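# Snap a jar's lid fully shut by pressing down

## Task

Push the lid of the free-standing jar down firmly until it is snapped on around its whole circumference and sits flat on the rim; if one side latches first, push on the side still raised. The wrist camera or its bracket must never press on the lid, or the task fails. At the end the jar must stand upright on the table, and neither jar nor lid may still be moving; a result that holds only because the robot is holding it does not count. Release and move the hands away when done.

## Robot and tools

Robot: two arms, left_arm and right_arm, facing each other across a table. Each carries an identical right hand with five fingers, so numbers and axes mean the same on both hands (they are not mirrored). The names left and right are labels only, not image sides.

Scene frame: origin on the table top midway between the arm bases, table at z = 0, +z up, left_arm's base on the +y side. State lines give each hand point's position in metres and orientation as quaternion wxyz, plus velocities in m/s and rad/s. Printed positions can be slightly off, more at long reach.

Hand point: a point fixed to the palm, 0.05 m in front of it, where index pad and thumb tip would meet in a pinch. Its axes: +z along the straightened fingers (fingertips 0.06 to 0.07 m beyond it), +y out of the palm, +x across the palm toward the little finger. The hand spans 0.08 m on the little-finger side and 0.02 to 0.09 m on the thumb side depending on thumb turn. A wrist bracket with a camera sits on the little-finger side near the heel, 0.03 m past the point along +y and 0.11 m across; for this job it must never touch the lid, so press with palm or fingers and keep that side away.

Row format (used by execute_actions and move): one flat list of 28 numbers in [-1, 1] covering both arms, always all 28. First left: dx, dy, dz, rx, ry, rz, then hand little, ring, middle, index, thumb_bend, thumb_turn, force_limit, speed; then the same 14 for right. Optionally 12 more numbers in 0..1 follow: per-joint stiffness scales, left's six then right's six, persisting until changed.
The six pose numbers are an offset, not an absolute pose: expressed in the hand point's own axes, relative to its measured pose at the start of the action (for a call's first action, the last pose reported). 1.0 = 0.6 m or 180 degrees; rx, ry, rz form one rotation vector. An all-zero offset holds the arm where it is.
Hand numbers are absolute targets: fingers +1 straight, -1 curled; thumb_bend +1 straight, -1 bent; thumb_turn +1 beside palm, -1 across in front. Pinch is about index -0.22, thumb_bend -0.75, thumb_turn -0.57. force_limit maps -1..+1 to about 0..10 N fingertip force (0..15 N for thumb motors); speed maps -1..+1 to near zero..full (full travel 0.6 s). No value means no change: to keep a hand as is, resend its last eight numbers (before any, use hand_measured plus hand_force_limit and hand_speed).

execute_actions(actions): a list of actions; each action is up to 15 rows, one per 1/30 s step, with the last row repeated to fill 15 steps. Every row is measured from the action's start pose. An empty list just returns state and images.

move(target, speed, stop_force, blocking): target is one row as above, offsets from the last reported pose. The hand point travels in a straight line; both arms finish together, within 0.5 to 10 s. speed is m/s, 0.002 to 0.5 (default 0.25); rotation capped at twice that in rad/s. stop_force, 9 to 40 N, one value for both arms, ends an arm's path once its wrist sensor feels that much extra push against the motion for two steps; the hand then steps back slightly and holds. With it and a very slow speed, the target may lie well beyond contact, which suits a firm controlled press. Do not use it when the hand point is rotating, or when moving off something you are pressing. The press can briefly exceed stop_force. blocking=false returns after 0.5 s while motion continues (not allowed with stop_force); poll with wait(0). Result adds a move: line such as done, off_target, moving, held, fault or contact, plus limits (paced = clipped, held = blocked steps) and distance to target.

wait(seconds): 0 to 10 s, arms hold last command. stop(): brakes a running move. zoom_image(camera, region): enlarge a box [x0, y0, x1, y1], at most 504 by 504 px, from cam_high (896x504), cam_low (896x504), cam_left_wrist or cam_right_wrist (616x616 fisheye). show_instructions(): shows reference images. finished_scene(scene): ends the scene and reports success; irreversible.

Control notes: per step the commanded pose is clipped to within 100 mm and 16 degrees of the measured pose, and motion lags about 0.17 s; large moves may arrive short. Hand target lines show where each arm is driven. A pose unreachable line means the clearance check altered that arm's command. Finger motors move when their target changes by at least 0.01 and lock on arrival or at force_limit; hand_measured, hand_stopped_by, hand_load_n follow motor order.

Sensing: Wrist force and Wrist torque lines give flange sensor readings in hand axes; pressing down gives a force pointing back into the arm. Offset up to about 4 N, noise up to 2.4 N, saturation near 50 N per axis. Joint torques are drive outputs, not pure contact loads.

Avoid: pressing past contact on a stiff arm without stop_force (fault stop); contact torque over joint limits (25.2 N m wrist, 135 N m others) or 150 N outside force, which halts that arm for 10 s; arms hitting or pressing each other; tipping the jar or knocking anything off the table; long holds that heat motors (warning at 70 °C, brakes at 85 °C). Loose objects may be nudged occasionally. Before finishing, lift the hand clear and confirm the lid is flat, the jar upright, and both still.

Each tool is called after ">>>" as name(argument=value, ...) on one line, values as JSON.

Reference images:

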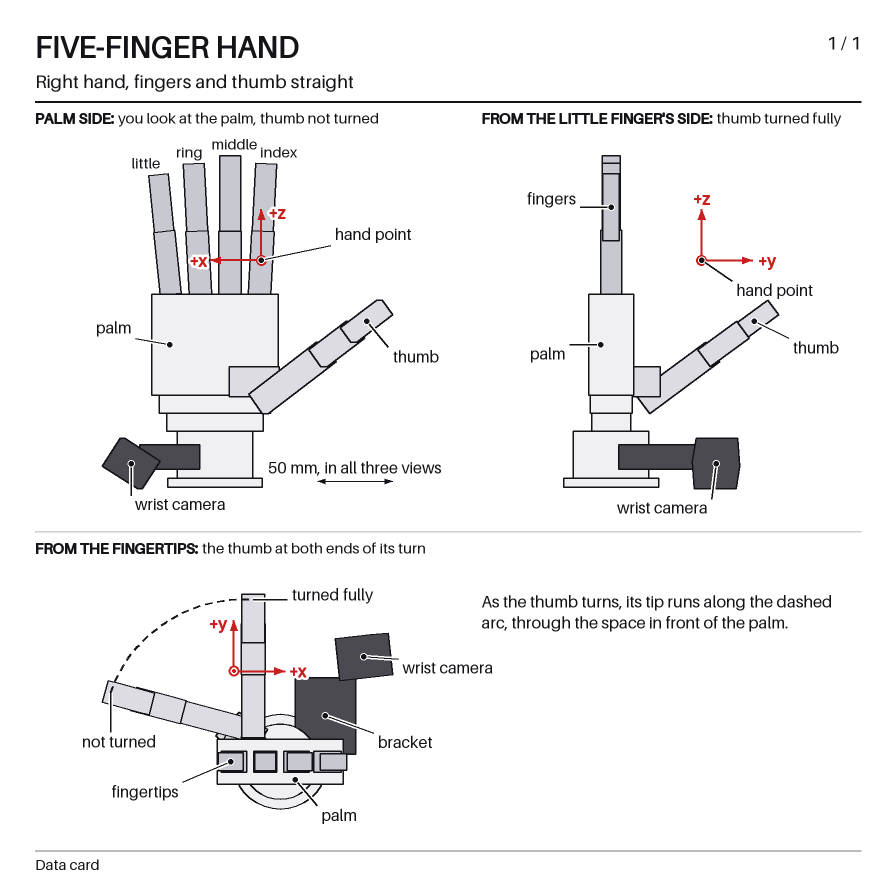

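## Session

>>> execute_actions(actions=[])

Scene clock: 0.00 s.
left_arm: end_effector_position=(+0.3135, +0.3933, +0.4830) hand_measured=(+1.000, +1.000, +1.000, +1.000, +1.000, +1.000) hand_load_n=(+0.0, +0.0, +0.0, +0.0, +0.0, +0.0) hand_stopped_by=(target, target, target, target, target, target) hand_force_limit=0.00 hand_speed=-0.80 end_effector_quat_wxyz=(+0.009, +0.405, +0.914, -0.009) end_effector_velocity=(+0.000, +0.000, +0.000) end_effector_angular_velocity=(-0.000, -0.001, +0.000) | right_arm: end_effector_position=(+0.0865, -0.2554, +0.4892) hand_measured=(+1.000, +1.000, +1.000, +1.000, +1.000, +1.000) hand_load_n=(+0.0, +0.0, +0.0, +0.0, +0.0, +0.0) hand_stopped_by=(target, target, target, target, target, target) hand_force_limit=0.00 hand_speed=-0.80 end_effector_quat_wxyz=(+0.039, -0.386, +0.922, +0.009) end_effector_velocity=(-0.000, -0.000, -0.000) end_effector_angular_velocity=(+0.001, -0.001, +0.000)
Joint positions: left_arm=[ 0.537 -1.732  1.33   1.948  1.572 -1.917] | right_arm=[-1.181 -1.753  1.32   1.923  1.559 -1.885]
Joint velocities: left_arm=[ 0.    -0.    -0.001  0.    -0.001  0.   ] | right_arm=[ 0.    -0.001  0.001 -0.001 -0.    -0.   ]
Joint torques (N m, as the arm reports them, + toward a larger angle): no reading
Motor temperatures (°C, as the motors report them): left_arm=[30 29 32 37 36 36] | right_arm=[33 32 30 40 36 40]
Wrist force (N, on the end effector, along its own x y z axes, offset not removed): no reading
Wrist torque (N m, same axes, about the end effector's origin, offset not removed): no reading
Hand target (left_arm): +0.313, +0.393, +0.483; +0.009, +0.405, +0.914, -0.009
Hand target (right_arm): +0.086, -0.255, +0.489; +0.039, -0.386, +0.922, +0.009
Joint stiffness scale: left_arm=[1. 1. 1. 1. 1. 1.] | right_arm=[1. 1. 1. 1. 1. 1.]

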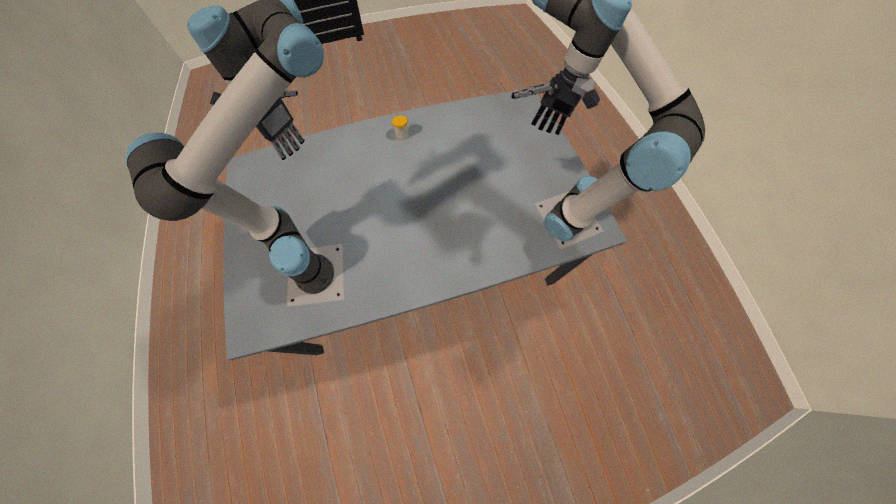

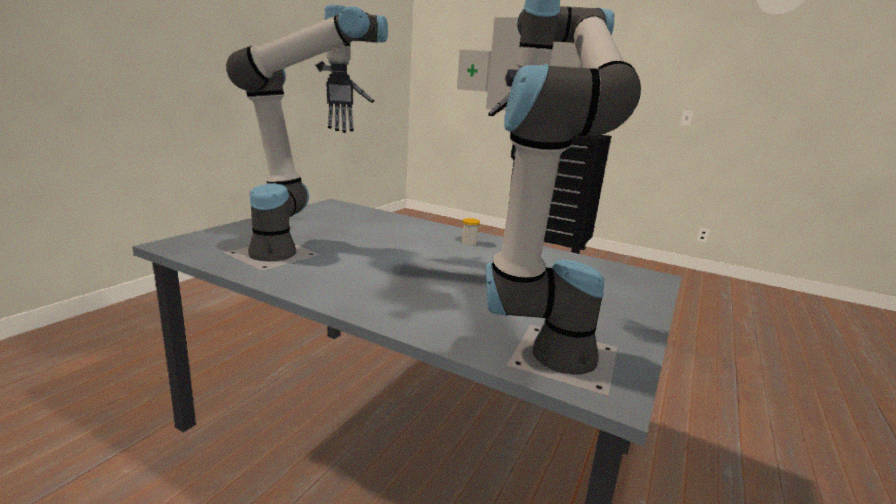

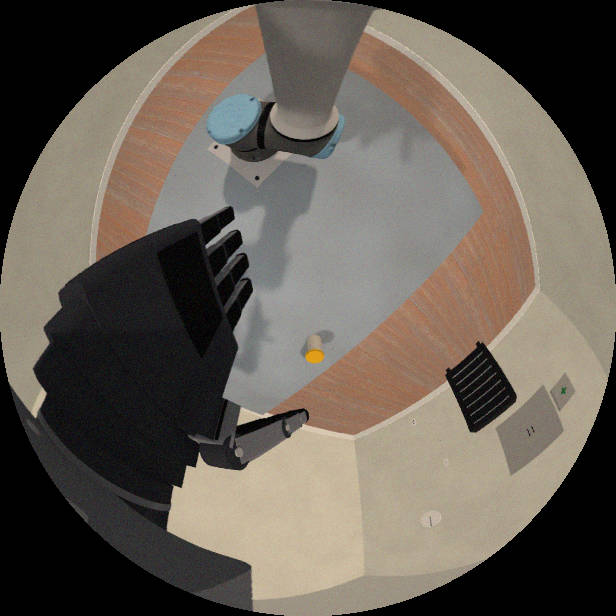

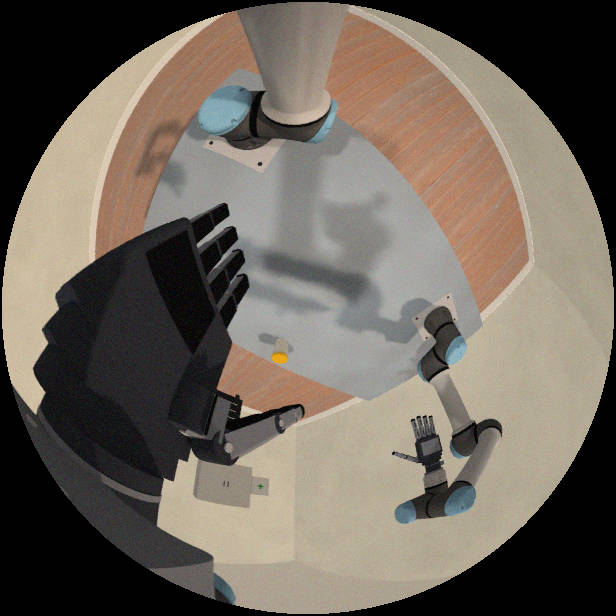

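>>> zoom_image(camera="cam_low", region=[430, 195, 520, 260])

>>> zoom_image(camera="cam_high", region=[360, 100, 440, 150])

>>> zoom_image(camera="cam_left_wrist", region=[270, 310, 360, 390])

Region (430, 195, 520, 260) of cam_low's 896x504 image, scaled by 5.600, with more detail than that image has.

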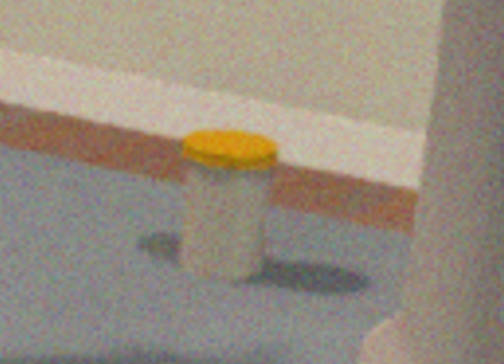

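Region (360, 100, 440, 150) of cam_high's 896x504 image, scaled by 6.300, with more detail than that image has; it fills the top 315 rows of this view, and the rest is white.

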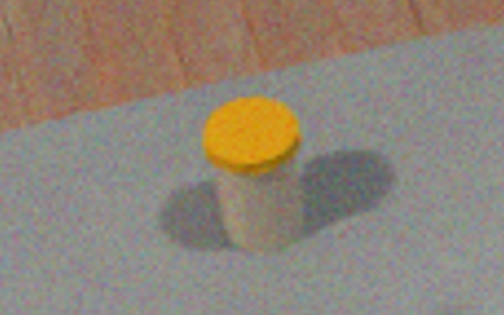

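Region (270, 310, 360, 390) of cam_left_wrist's 616x616 image, scaled by 5.600, with more detail than that image has.

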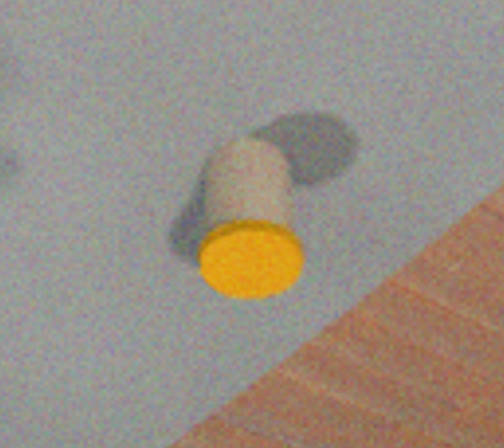

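>>> move(target=[-0.6445,-0.191,0.4155,-0.375,-0.386,0.399,1,1,1,1,1,1,0,-0.8, 0,0,0,0,0,0,1,1,1,1,1,1,0,-0.8], speed=0.4)

Scene clock: 67.03 s.
left_arm: end_effector_position=(+0.4891, +0.0241, +0.2433) hand_measured=(+1.000, +1.000, +1.000, +1.000, +1.000, +1.000) hand_load_n=(+0.0, +0.0, +0.0, +0.0, +0.0, +0.0) hand_stopped_by=(target, target, target, target, target, target) hand_force_limit=0.00 hand_speed=-0.80 end_effector_quat_wxyz=(+0.663, +0.666, +0.243, +0.241) end_effector_velocity=(-0.000, -0.001, +0.000) end_effector_angular_velocity=(-0.004, -0.003, -0.007) | right_arm: end_effector_position=(+0.0865, -0.2554, +0.4892) hand_measured=(+1.000, +1.000, +1.000, +1.000, +1.000, +1.000) hand_load_n=(+0.0, +0.0, +0.0, +0.0, +0.0, +0.0) hand_stopped_by=(target, target, target, target, target, target) hand_force_limit=0.00 hand_speed=-0.80 end_effector_quat_wxyz=(+0.039, -0.386, +0.922, +0.009) end_effector_velocity=(+0.000, +0.000, -0.000) end_effector_angular_velocity=(-0.000, +0.001, -0.000)
Joint positions: left_arm=[ 0.648 -1.289  2.109 -0.816  1.373 -0.003] | right_arm=[-1.181 -1.753  1.32   1.923  1.559 -1.885]
Joint velocities: left_arm=[ 0.003  0.003 -0.001 -0.006  0.009  0.001] | right_arm=[-0.     0.001  0.001 -0.001 -0.    -0.   ]
Joint torques (N m, as the arm reports them, + toward a larger angle): left_arm=[  1.63 -24.48 -16.91  -2.24   0.23   0.47] | right_arm=[  0.86  -9.38 -18.05   2.06  -0.06   0.32]
Motor temperatures (°C, as the motors report them): left_arm=[30 29 32 37 36 36] | right_arm=[33 32 30 40 36 40]
Wrist force (N, on the end effector, along its own x y z axes, offset not removed): left_arm=[-1.2 -2.0 0.2] | right_arm=[0.7 0.3 1.2]
Wrist torque (N m, same axes, about the end effector's origin, offset not removed): left_arm=[-0.08 0.46 -0.46] | right_arm=[-0.04 -0.07 0.11]
Hand target (left_arm): +0.490, +0.024, +0.244; +0.664, +0.665, +0.243, +0.241
Hand target (right_arm): +0.086, -0.255, +0.489; +0.039, -0.386, +0.922, +0.009
Off the commanded pose (left_arm): 0.001 m, 0 deg.
Off the commanded pose (right_arm): 0.000 m, 0 deg.
Joint stiffness scale: left_arm=[1. 1. 1. 1. 1. 1.] | right_arm=[1. 1. 1. 1. 1. 1.]
move: done; limits=paced

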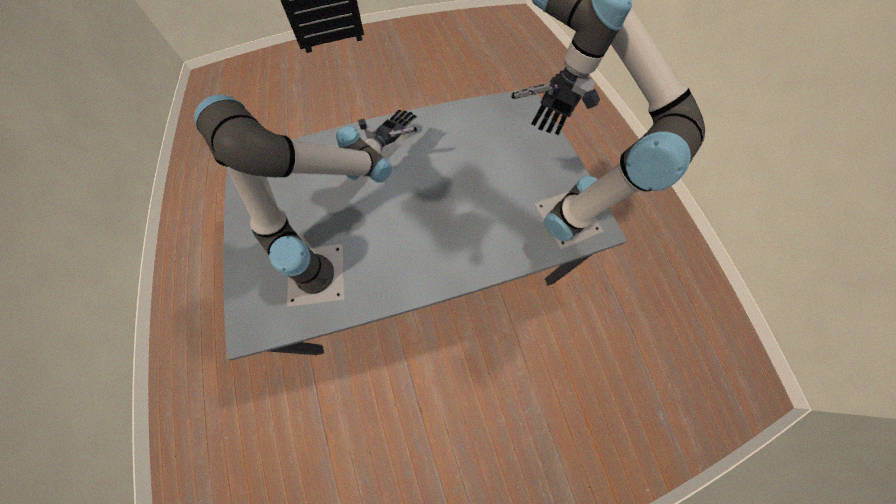

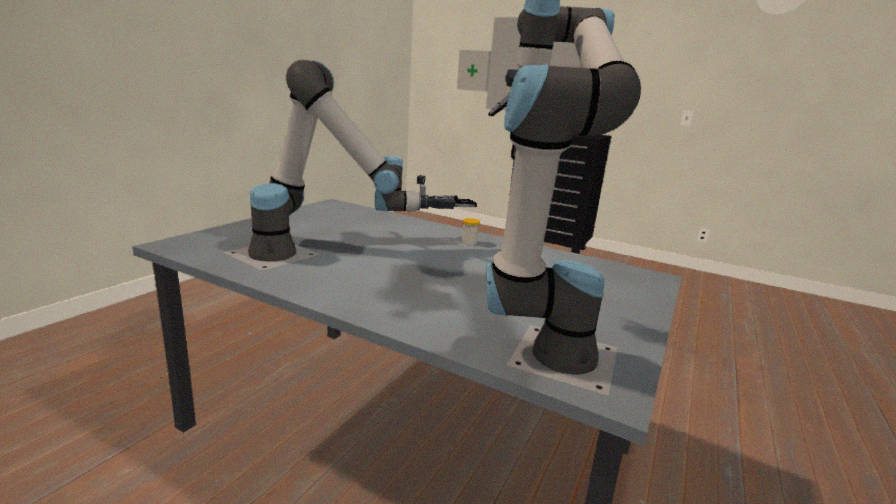

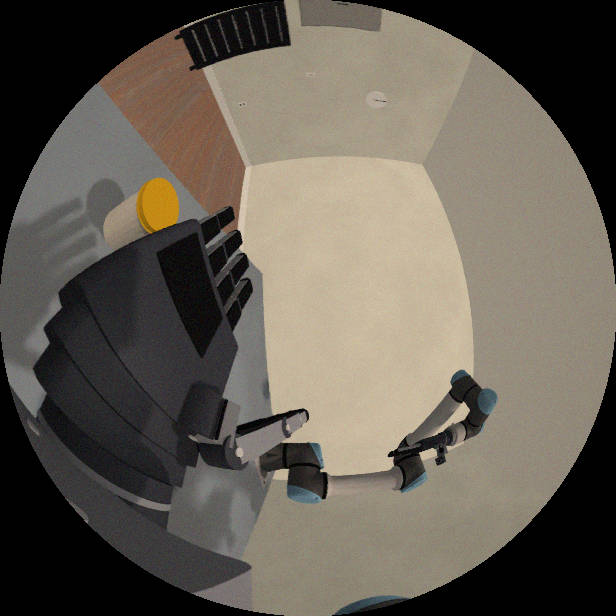

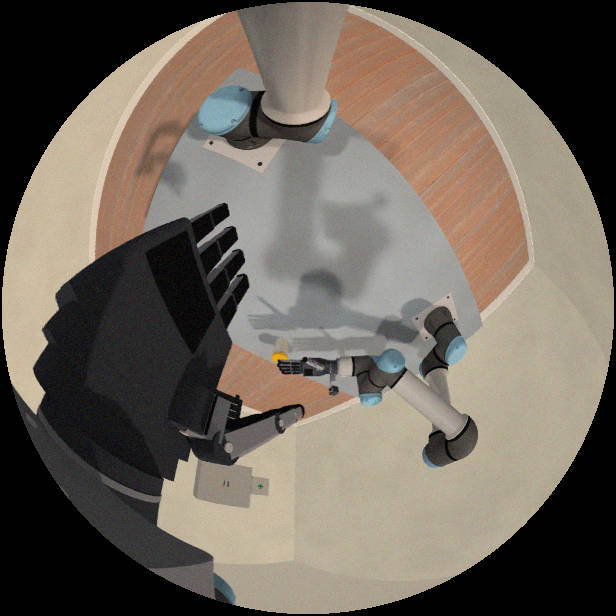

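>>> zoom_image(camera="cam_left_wrist", region=[80, 150, 260, 300])

>>> zoom_image(camera="cam_low", region=[370, 150, 520, 260])

Region (80, 150, 260, 300) of cam_left_wrist's 616x616 image, scaled by 2.800, with more detail than that image has.

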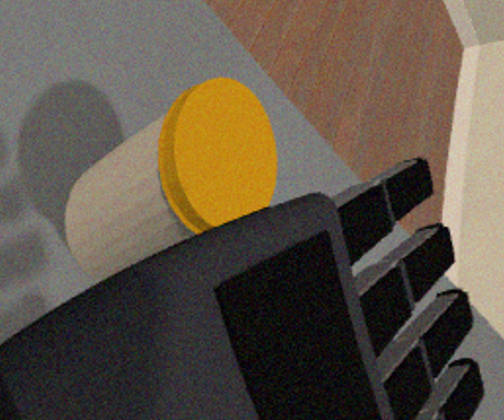

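Region (370, 150, 520, 260) of cam_low's 896x504 image, scaled by 3.360, with more detail than that image has; it fills the top 370 rows of this view, and the rest is white.

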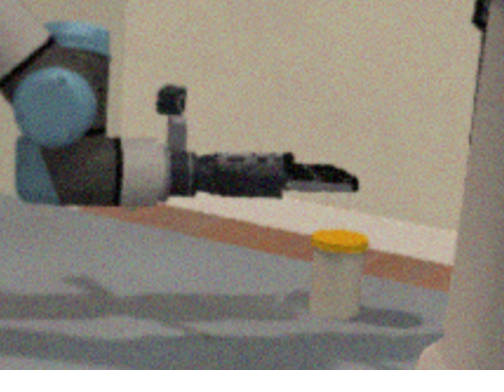

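>>> zoom_image(camera="cam_left_wrist", region=[370, 400, 490, 490])

>>> zoom_image(camera="cam_right_wrist", region=[250, 320, 370, 410])

Region (370, 400, 490, 490) of cam_left_wrist's 616x616 image, scaled by 4.200, with more detail than that image has; it fills the top 378 rows of this view, and the rest is white.

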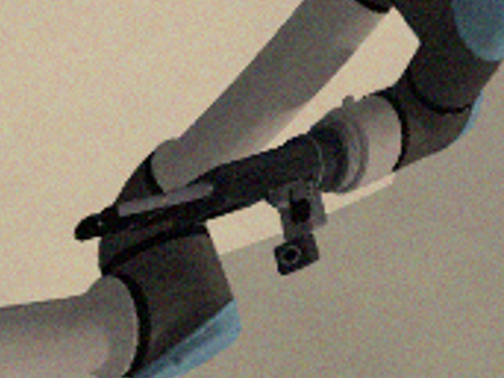

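Region (250, 320, 370, 410) of cam_right_wrist's 616x616 image, scaled by 4.200, with more detail than that image has; it fills the top 378 rows of this view, and the rest is white.

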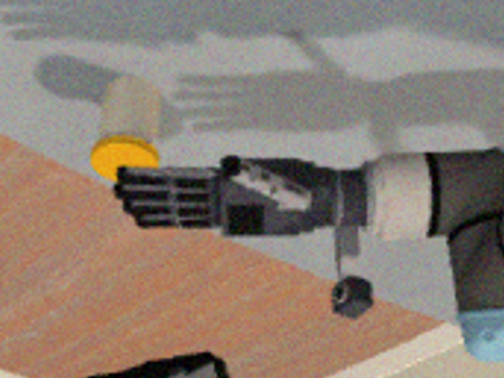

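>>> move(target=[0.1323,-0.088,0.2245,0,0,0,1,1,1,1,1,1,0,-0.8, 0,0,0,0,0,0,1,1,1,1,1,1,0,-0.8], speed=0.25)

Scene clock: 83.10 s.
left_arm: end_effector_position=(+0.6350, -0.0280, +0.1905) hand_measured=(+1.000, +1.000, +1.000, +1.000, +1.000, +1.000) hand_load_n=(+0.0, +0.0, +0.0, +0.0, +0.0, +0.0) hand_stopped_by=(target, target, target, target, target, target) hand_force_limit=0.00 hand_speed=-0.80 end_effector_quat_wxyz=(+0.664, +0.665, +0.243, +0.240) end_effector_velocity=(+0.001, +0.000, -0.003) end_effector_angular_velocity=(+0.005, +0.004, -0.001) | right_arm: end_effector_position=(+0.0865, -0.2554, +0.4892) hand_measured=(+1.000, +1.000, +1.000, +1.000, +1.000, +1.000) hand_load_n=(+0.0, +0.0, +0.0, +0.0, +0.0, +0.0) hand_stopped_by=(target, target, target, target, target, target) hand_force_limit=0.00 hand_speed=-0.80 end_effector_quat_wxyz=(+0.039, -0.386, +0.922, +0.009) end_effector_velocity=(-0.001, -0.000, +0.000) end_effector_angular_velocity=(-0.000, +0.000, -0.000)
Joint positions: left_arm=[ 0.846 -0.926  1.691 -0.762  1.572 -0.003] | right_arm=[-1.181 -1.753  1.32   1.923  1.559 -1.885]
Joint velocities: left_arm=[ 0.003  0.005 -0.004  0.005  0.004 -0.   ] | right_arm=[-0.    -0.001  0.001  0.001  0.     0.   ]
Joint torques (N m, as the arm reports them, + toward a larger angle): left_arm=[  0.72 -38.93 -20.03  -1.64   0.27   0.46] | right_arm=[  1.09  -9.76 -17.39   2.16   0.02   0.07]
Motor temperatures (°C, as the motors report them): left_arm=[30 29 32 37 36 36] | right_arm=[33 32 30 40 36 40]
Wrist force (N, on the end effector, along its own x y z axes, offset not removed): left_arm=[-1.6 2.7 3.1] | right_arm=[-2.5 0.1 -0.3]
Wrist torque (N m, same axes, about the end effector's origin, offset not removed): left_arm=[0.39 0.03 -0.13] | right_arm=[0.07 0.44 -0.22]
Hand target (left_arm): +0.636, -0.028, +0.190; +0.663, +0.666, +0.243, +0.241
Hand target (right_arm): +0.086, -0.255, +0.489; +0.039, -0.386, +0.922, +0.009
Off the commanded pose (left_arm): 0.001 m, 0 deg.
Off the commanded pose (right_arm): 0.000 m, 0 deg.
Joint stiffness scale: left_arm=[1. 1. 1. 1. 1. 1.] | right_arm=[1. 1. 1. 1. 1. 1.]
move: done

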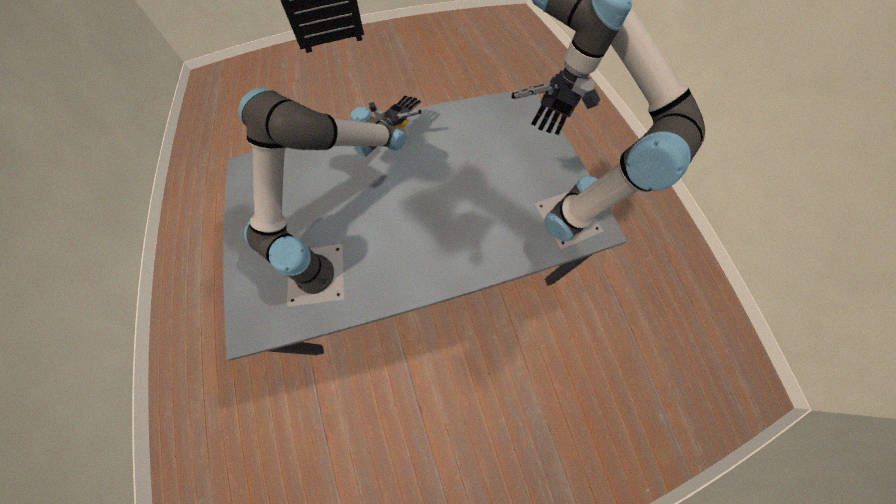

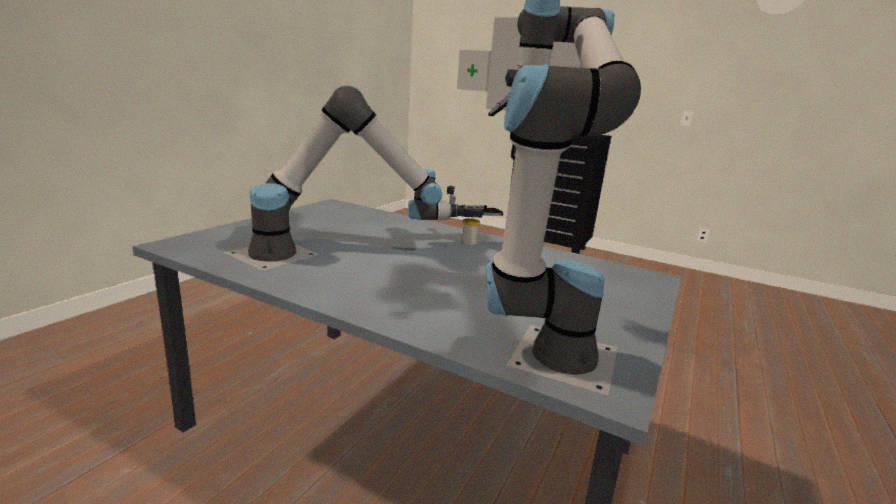

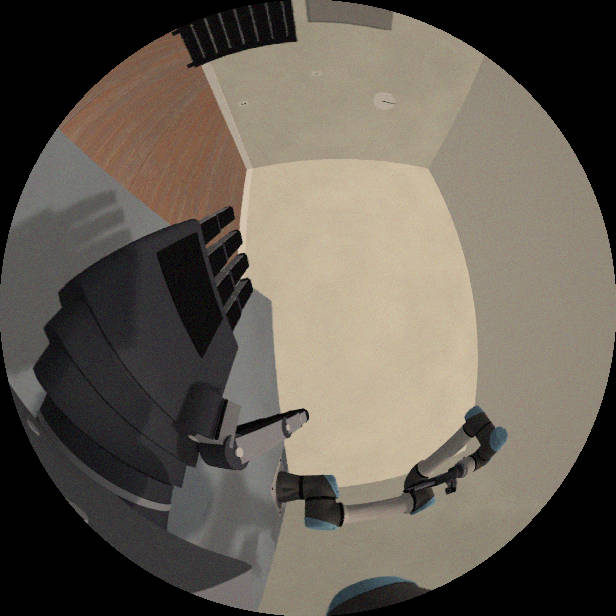

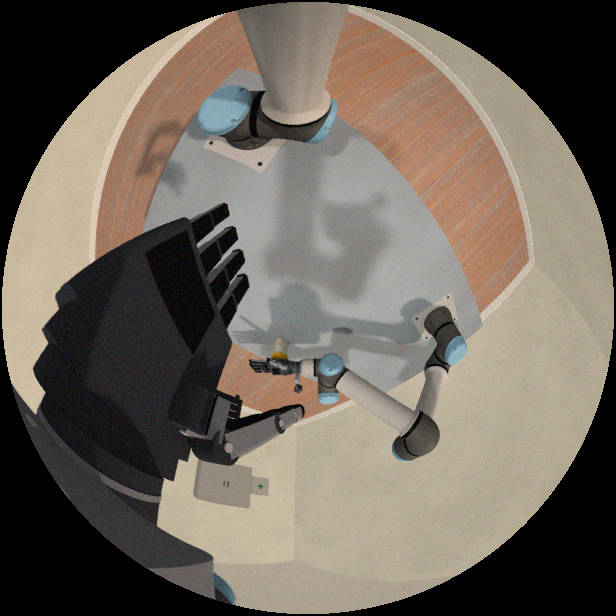

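>>> zoom_image(camera="cam_low", region=[410, 170, 520, 255])

>>> zoom_image(camera="cam_right_wrist", region=[235, 325, 345, 405])

>>> zoom_image(camera="cam_high", region=[350, 85, 440, 155])

Region (410, 170, 520, 255) of cam_low's 896x504 image, scaled by 4.582, with more detail than that image has; it fills the top 389 rows of this view, and the rest is white.

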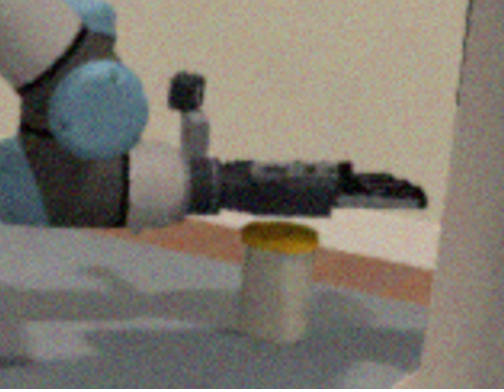

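Region (235, 325, 345, 405) of cam_right_wrist's 616x616 image, scaled by 4.582, with more detail than that image has; it fills the top 367 rows of this view, and the rest is white.

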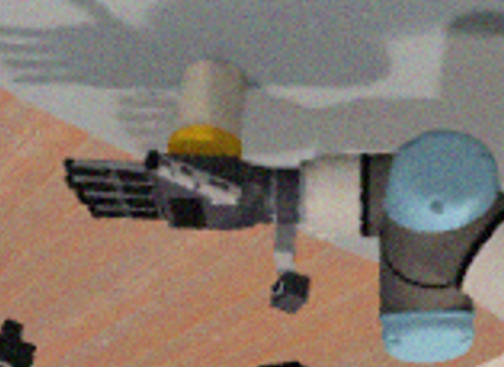

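Region (350, 85, 440, 155) of cam_high's 896x504 image, scaled by 5.600, with more detail than that image has.

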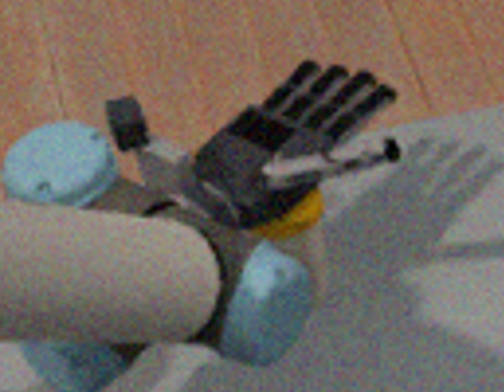

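>>> move(target=[0,-0.065,0,0,0,0,1,1,1,1,1,1,0,-0.8, 0,0,0,0,0,0,1,1,1,1,1,1,0,-0.8], speed=0.02, stop_force=12)

Scene clock: 89.23 s.
left_arm: end_effector_position=(+0.6360, -0.0291, +0.1693) hand_measured=(+1.000, +1.000, +1.000, +1.000, +1.000, +1.000) hand_load_n=(+0.0, +0.0, +0.0, +0.0, +0.0, +0.0) hand_stopped_by=(target, target, target, target, target, target) hand_force_limit=0.00 hand_speed=-0.80 end_effector_quat_wxyz=(+0.670, +0.659, +0.241, +0.243) end_effector_velocity=(-0.000, +0.001, -0.000) end_effector_angular_velocity=(+0.007, +0.006, +0.000) | right_arm: end_effector_position=(+0.0865, -0.2554, +0.4892) hand_measured=(+1.000, +1.000, +1.000, +1.000, +1.000, +1.000) hand_load_n=(+0.0, +0.0, +0.0, +0.0, +0.0, +0.0) hand_stopped_by=(target, target, target, target, target, target) hand_force_limit=0.00 hand_speed=-0.80 end_effector_quat_wxyz=(+0.039, -0.386, +0.922, +0.009) end_effector_velocity=(-0.001, -0.000, +0.001) end_effector_angular_velocity=(+0.001, -0.002, +0.001)
Joint positions: left_arm=[ 0.846 -0.881  1.697 -0.833  1.572 -0.003] | right_arm=[-1.181 -1.753  1.32   1.923  1.559 -1.885]
Joint velocities: left_arm=[-0.    -0.004  0.001  0.012 -0.    -0.   ] | right_arm=[ 0.    -0.002 -0.001  0.     0.    -0.001]
Joint torques (N m, as the arm reports them, + toward a larger angle): left_arm=[ -2.04 -39.49 -14.19  -0.21  -0.34   0.03] | right_arm=[  1.53  -9.39 -17.74   2.14   0.04   0.16]
Motor temperatures (°C, as the motors report them): left_arm=[30 29 32 37 36 36] | right_arm=[33 32 30 40 36 40]
Wrist force (N, on the end effector, along its own x y z axes, offset not removed): left_arm=[1.4 0.6 -0.7] | right_arm=[0.6 0.4 1.7]
Wrist torque (N m, same axes, about the end effector's origin, offset not removed): left_arm=[-0.33 -0.01 -0.23] | right_arm=[-0.03 -0.07 0.10]
Hand target (left_arm): +0.636, -0.029, +0.169; +0.669, +0.660, +0.241, +0.242
Hand target (right_arm): +0.086, -0.255, +0.489; +0.039, -0.386, +0.922, +0.009
Off the commanded pose (left_arm): 0.018 m, 1 deg.
Off the commanded pose (right_arm): 0.000 m, 0 deg.
Joint stiffness scale: left_arm=[1. 1. 1. 1. 1. 1.] | right_arm=[1. 1. 1. 1. 1. 1.]
move: contact (left_arm)

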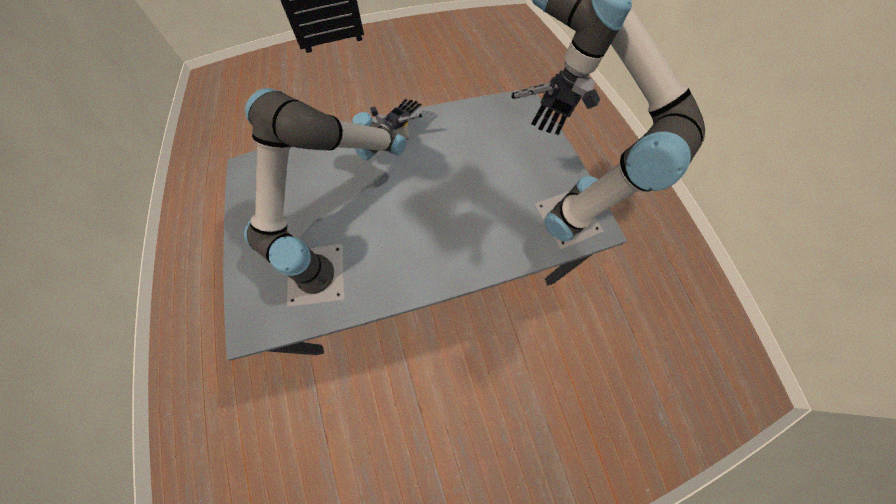

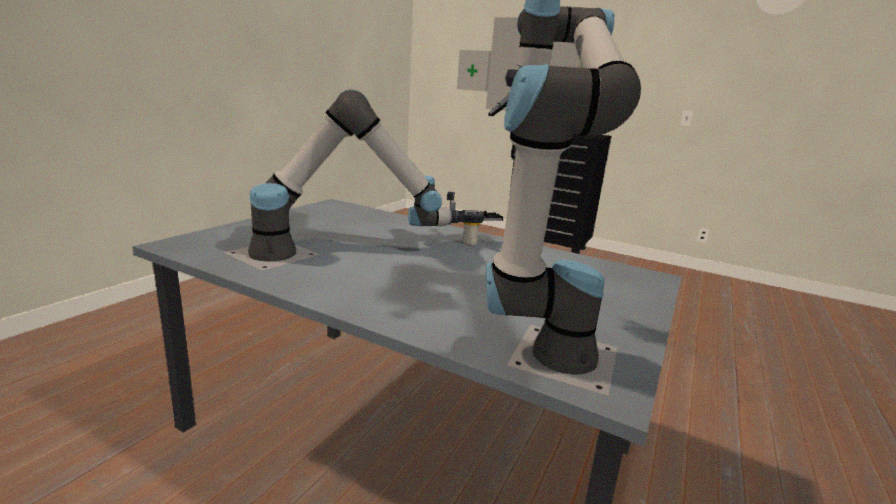

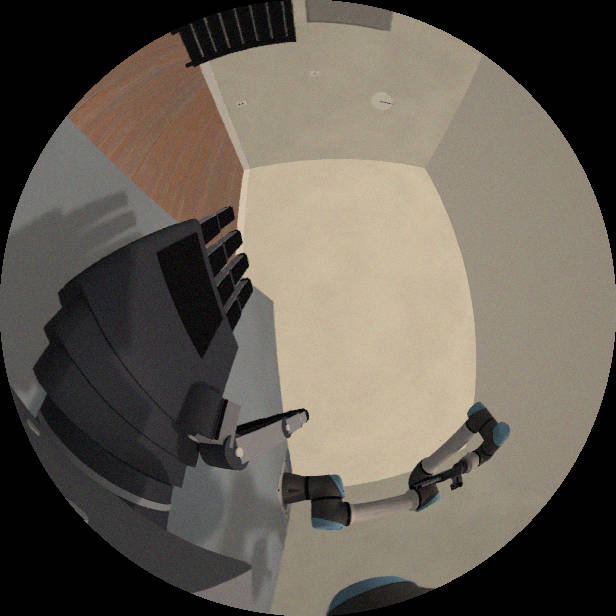

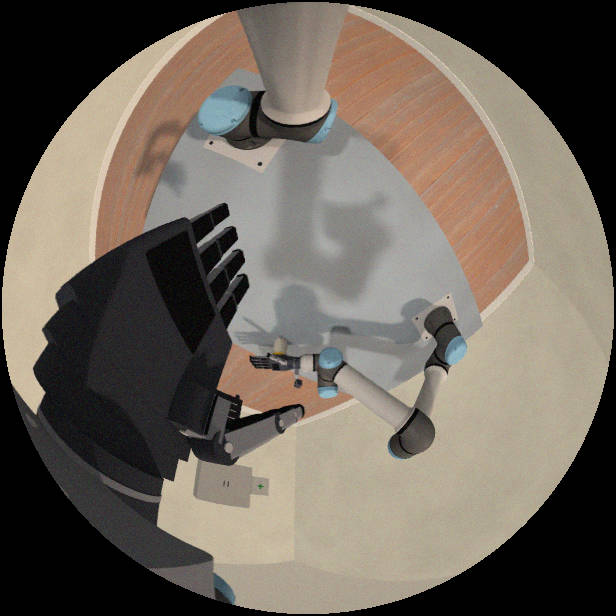

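>>> execute_actions(actions=[[[0,-0.001,0,0.001,0,0,1,1,1,1,1,1,0,-0.8,0,0,0,0,0,0,1,1,1,1,1,1,0,-0.8],[0,-0.002,0,0.002,0,0,1,1,1,1,1,1,0,-0.8,0,0,0,0,0,0,1,1,1,1,1,1,0,-0.8],[0,-0.003,0,0.003,0,0,1,1,1,1,1,1,0,-0.8,0,0,0,0,0,0,1,1,1,1,1,1,0,-0.8],[0,-0.004,0,0.004,0,0,1,1,1,1,1,1,0,-0.8,0,0,0,0,0,0,1,1,1,1,1,1,0,-0.8],[0,-0.005,0,0.005,0,0,1,1,1,1,1,1,0,-0.8,0,0,0,0,0,0,1,1,1,1,1,1,0,-0.8],[0,-0.006,0,0.006,0,0,1,1,1,1,1,1,0,-0.8,0,0,0,0,0,0,1,1,1,1,1,1,0,-0.8],[0,-0.007,0,0.007,0,0,1,1,1,1,1,1,0,-0.8,0,0,0,0,0,0,1,1,1,1,1,1,0,-0.8],[0,-0.008,0,0.008,0,0,1,1,1,1,1,1,0,-0.8,0,0,0,0,0,0,1,1,1,1,1,1,0,-0.8],[0,-0.009,0,0.009,0,0,1,1,1,1,1,1,0,-0.8,0,0,0,0,0,0,1,1,1,1,1,1,0,-0.8],[0,-0.010,0,0.010,0,0,1,1,1,1,1,1,0,-0.8,0,0,0,0,0,0,1,1,1,1,1,1,0,-0.8]]])

>>> wait(seconds=0.4)

Scene clock: 95.57 s.
left_arm: end_effector_position=(+0.6364, -0.0296, +0.1684) hand_measured=(+1.000, +1.000, +1.000, +1.000, +1.000, +1.000) hand_load_n=(+0.0, +0.0, +0.0, +0.0, +0.0, +0.0) hand_stopped_by=(target, target, target, target, target, target) hand_force_limit=0.00 hand_speed=-0.80 end_effector_quat_wxyz=(+0.664, +0.665, +0.243, +0.240) end_effector_velocity=(+0.001, -0.000, -0.002) end_effector_angular_velocity=(+0.022, +0.019, +0.001) | right_arm: end_effector_position=(+0.0865, -0.2554, +0.4892) hand_measured=(+1.000, +1.000, +1.000, +1.000, +1.000, +1.000) hand_load_n=(+0.0, +0.0, +0.0, +0.0, +0.0, +0.0) hand_stopped_by=(target, target, target, target, target, target) hand_force_limit=0.00 hand_speed=-0.80 end_effector_quat_wxyz=(+0.039, -0.386, +0.922, +0.009) end_effector_velocity=(+0.001, +0.000, -0.000) end_effector_angular_velocity=(+0.001, -0.001, -0.001)
Joint positions: left_arm=[ 0.846 -0.885  1.692 -0.805  1.572 -0.003] | right_arm=[-1.181 -1.753  1.32   1.923  1.559 -1.885]
Joint velocities: left_arm=[ 0.001 -0.006 -0.009  0.045 -0.    -0.   ] | right_arm=[-0.002  0.     0.    -0.001 -0.    -0.001]
Joint torques (N m, as the arm reports them, + toward a larger angle): left_arm=[ -1.69 -34.77 -15.53   0.06  -0.1    0.13] | right_arm=[ -0.57  -9.03 -16.99   2.04   0.09   0.17]
Motor temperatures (°C, as the motors report them): left_arm=[30 29 32 37 36 36] | right_arm=[33 32 30 40 36 40]
Wrist force (N, on the end effector, along its own x y z axes, offset not removed): left_arm=[5.0 6.5 0.4] | right_arm=[-1.0 -0.4 1.4]
Wrist torque (N m, same axes, about the end effector's origin, offset not removed): left_arm=[0.33 -0.80 0.30] | right_arm=[-0.06 0.09 -0.05]
Hand target (left_arm): +0.636, -0.029, +0.163; +0.660, +0.669, +0.244, +0.239
Hand target (right_arm): +0.086, -0.255, +0.489; +0.039, -0.386, +0.922, +0.009
Off the commanded pose (left_arm): 0.005 m, 1 deg.
Off the commanded pose (right_arm): 0.000 m, 0 deg.
Joint stiffness scale: left_arm=[1. 1. 1. 1. 1. 1.] | right_arm=[1. 1. 1. 1. 1. 1.]

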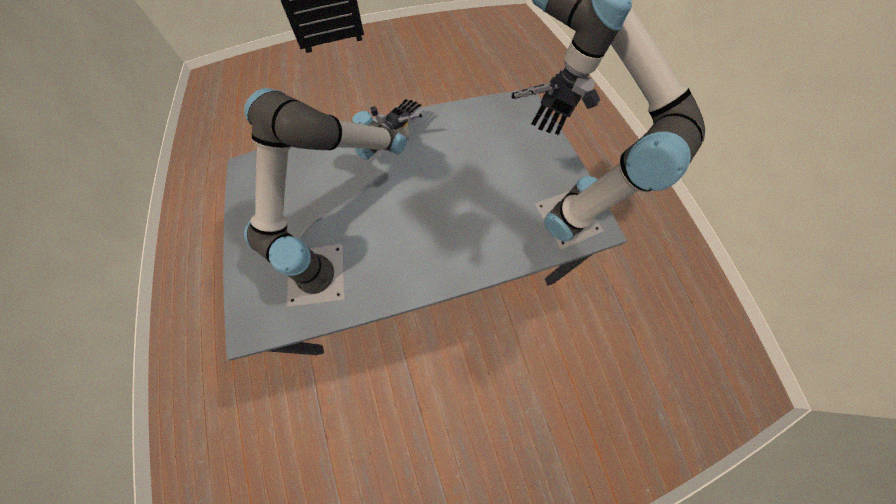

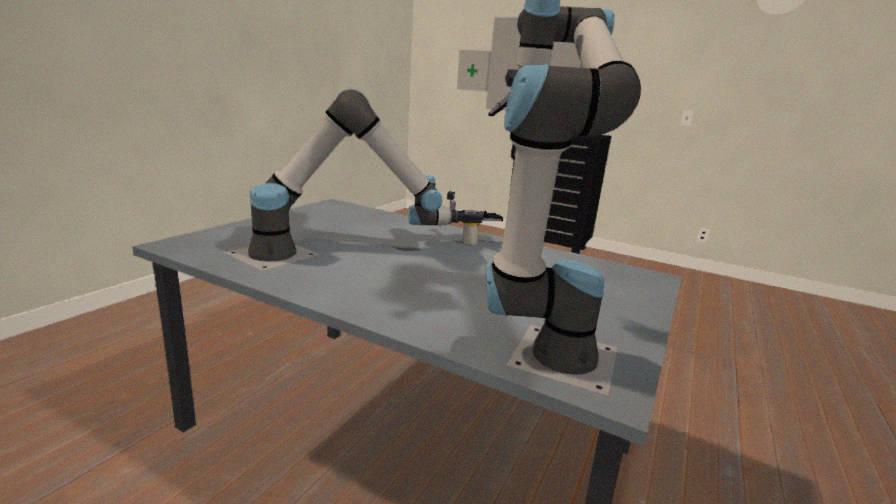

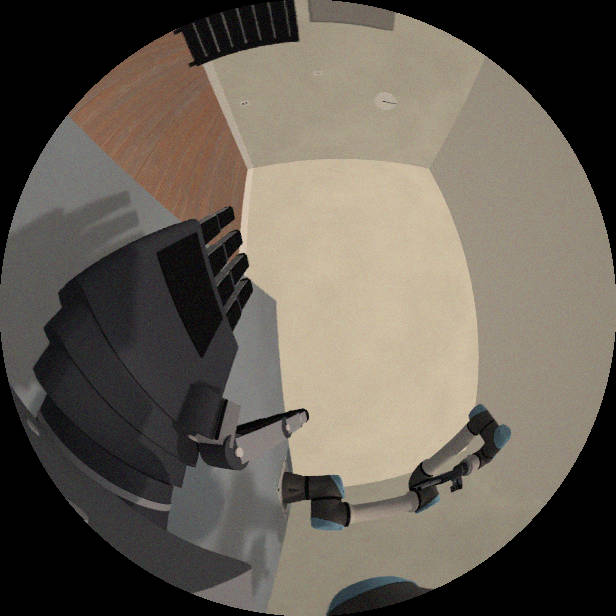

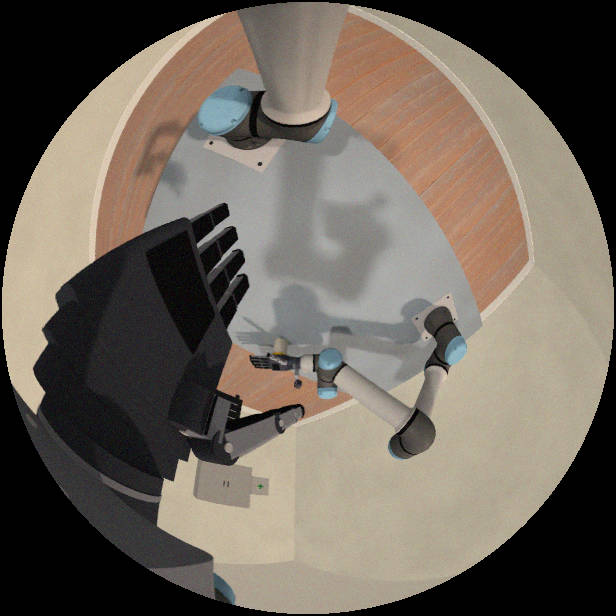

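Scene clock: 95.97 s.
left_arm: end_effector_position=(+0.6365, -0.0297, +0.1682) hand_measured=(+1.000, +1.000, +1.000, +1.000, +1.000, +1.000) hand_load_n=(+0.0, +0.0, +0.0, +0.0, +0.0, +0.0) hand_stopped_by=(target, target, target, target, target, target) hand_force_limit=0.00 hand_speed=-0.80 end_effector_quat_wxyz=(+0.663, +0.666, +0.243, +0.240) end_effector_velocity=(+0.000, +0.000, +0.001) end_effector_angular_velocity=(-0.000, -0.000, -0.000) | right_arm: end_effector_position=(+0.0865, -0.2554, +0.4892) hand_measured=(+1.000, +1.000, +1.000, +1.000, +1.000, +1.000) hand_load_n=(+0.0, +0.0, +0.0, +0.0, +0.0, +0.0) hand_stopped_by=(target, target, target, target, target, target) hand_force_limit=0.00 hand_speed=-0.80 end_effector_quat_wxyz=(+0.039, -0.386, +0.922, +0.009) end_effector_velocity=(+0.000, +0.000, -0.000) end_effector_angular_velocity=(-0.000, +0.001, +0.001)
Joint positions: left_arm=[ 0.846 -0.886  1.691 -0.8    1.572 -0.003] | right_arm=[-1.181 -1.753  1.32   1.923  1.559 -1.885]
Joint velocities: left_arm=[ 0.001 -0.001  0.     0.     0.001 -0.   ] | right_arm=[ 0.     0.001 -0.    -0.    -0.    -0.   ]
Joint torques (N m, as the arm reports them, + toward a larger angle): left_arm=[ -1.72 -37.26 -12.58   0.43  -0.2    0.17] | right_arm=[  1.24  -9.35 -16.57   2.15   0.17   0.13]
Motor temperatures (°C, as the motors report them): left_arm=[30 29 32 37 36 36] | right_arm=[33 32 30 40 36 40]
Wrist force (N, on the end effector, along its own x y z axes, offset not removed): left_arm=[1.8 7.3 0.4] | right_arm=[-0.5 0.8 0.8]
Wrist torque (N m, same axes, about the end effector's origin, offset not removed): left_arm=[0.46 -0.38 0.04] | right_arm=[0.24 0.21 0.00]
Hand target (left_arm): +0.636, -0.029, +0.163; +0.660, +0.669, +0.244, +0.239
Hand target (right_arm): +0.086, -0.255, +0.489; +0.039, -0.386, +0.922, +0.009
Off the commanded pose (left_arm): 0.005 m, 1 deg.
Off the commanded pose (right_arm): 0.000 m, 0 deg.
Joint stiffness scale: left_arm=[1. 1. 1. 1. 1. 1.] | right_arm=[1. 1. 1. 1. 1. 1.]
wait: 0.40 s; at rest by 0.17 s

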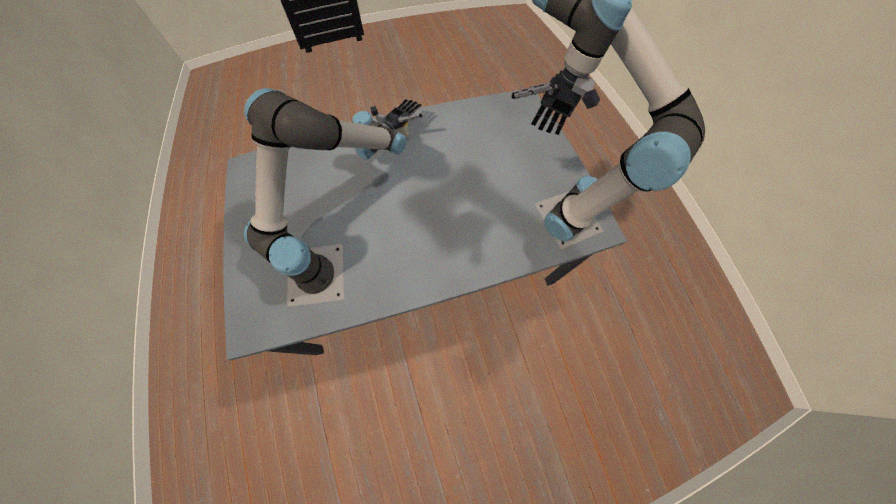

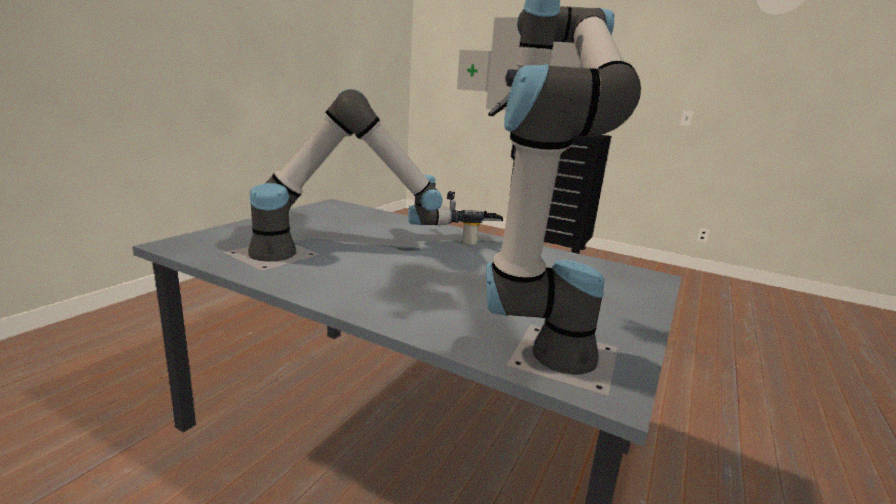

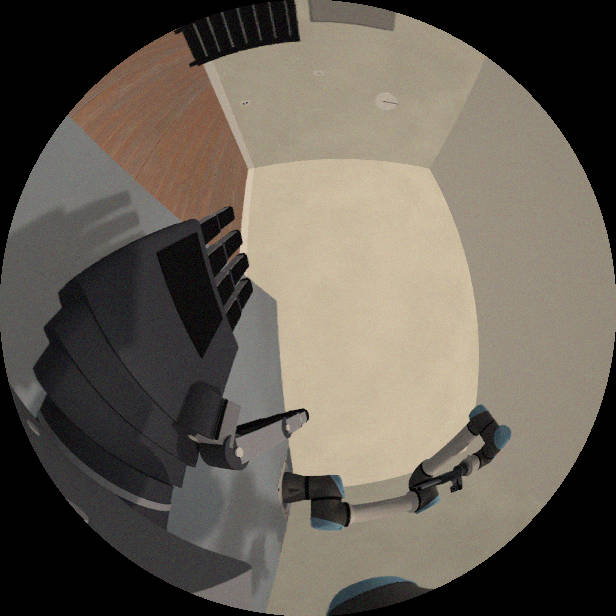

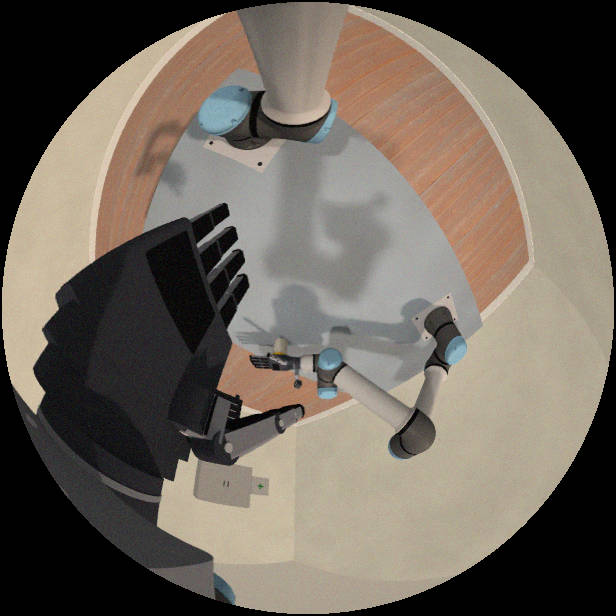

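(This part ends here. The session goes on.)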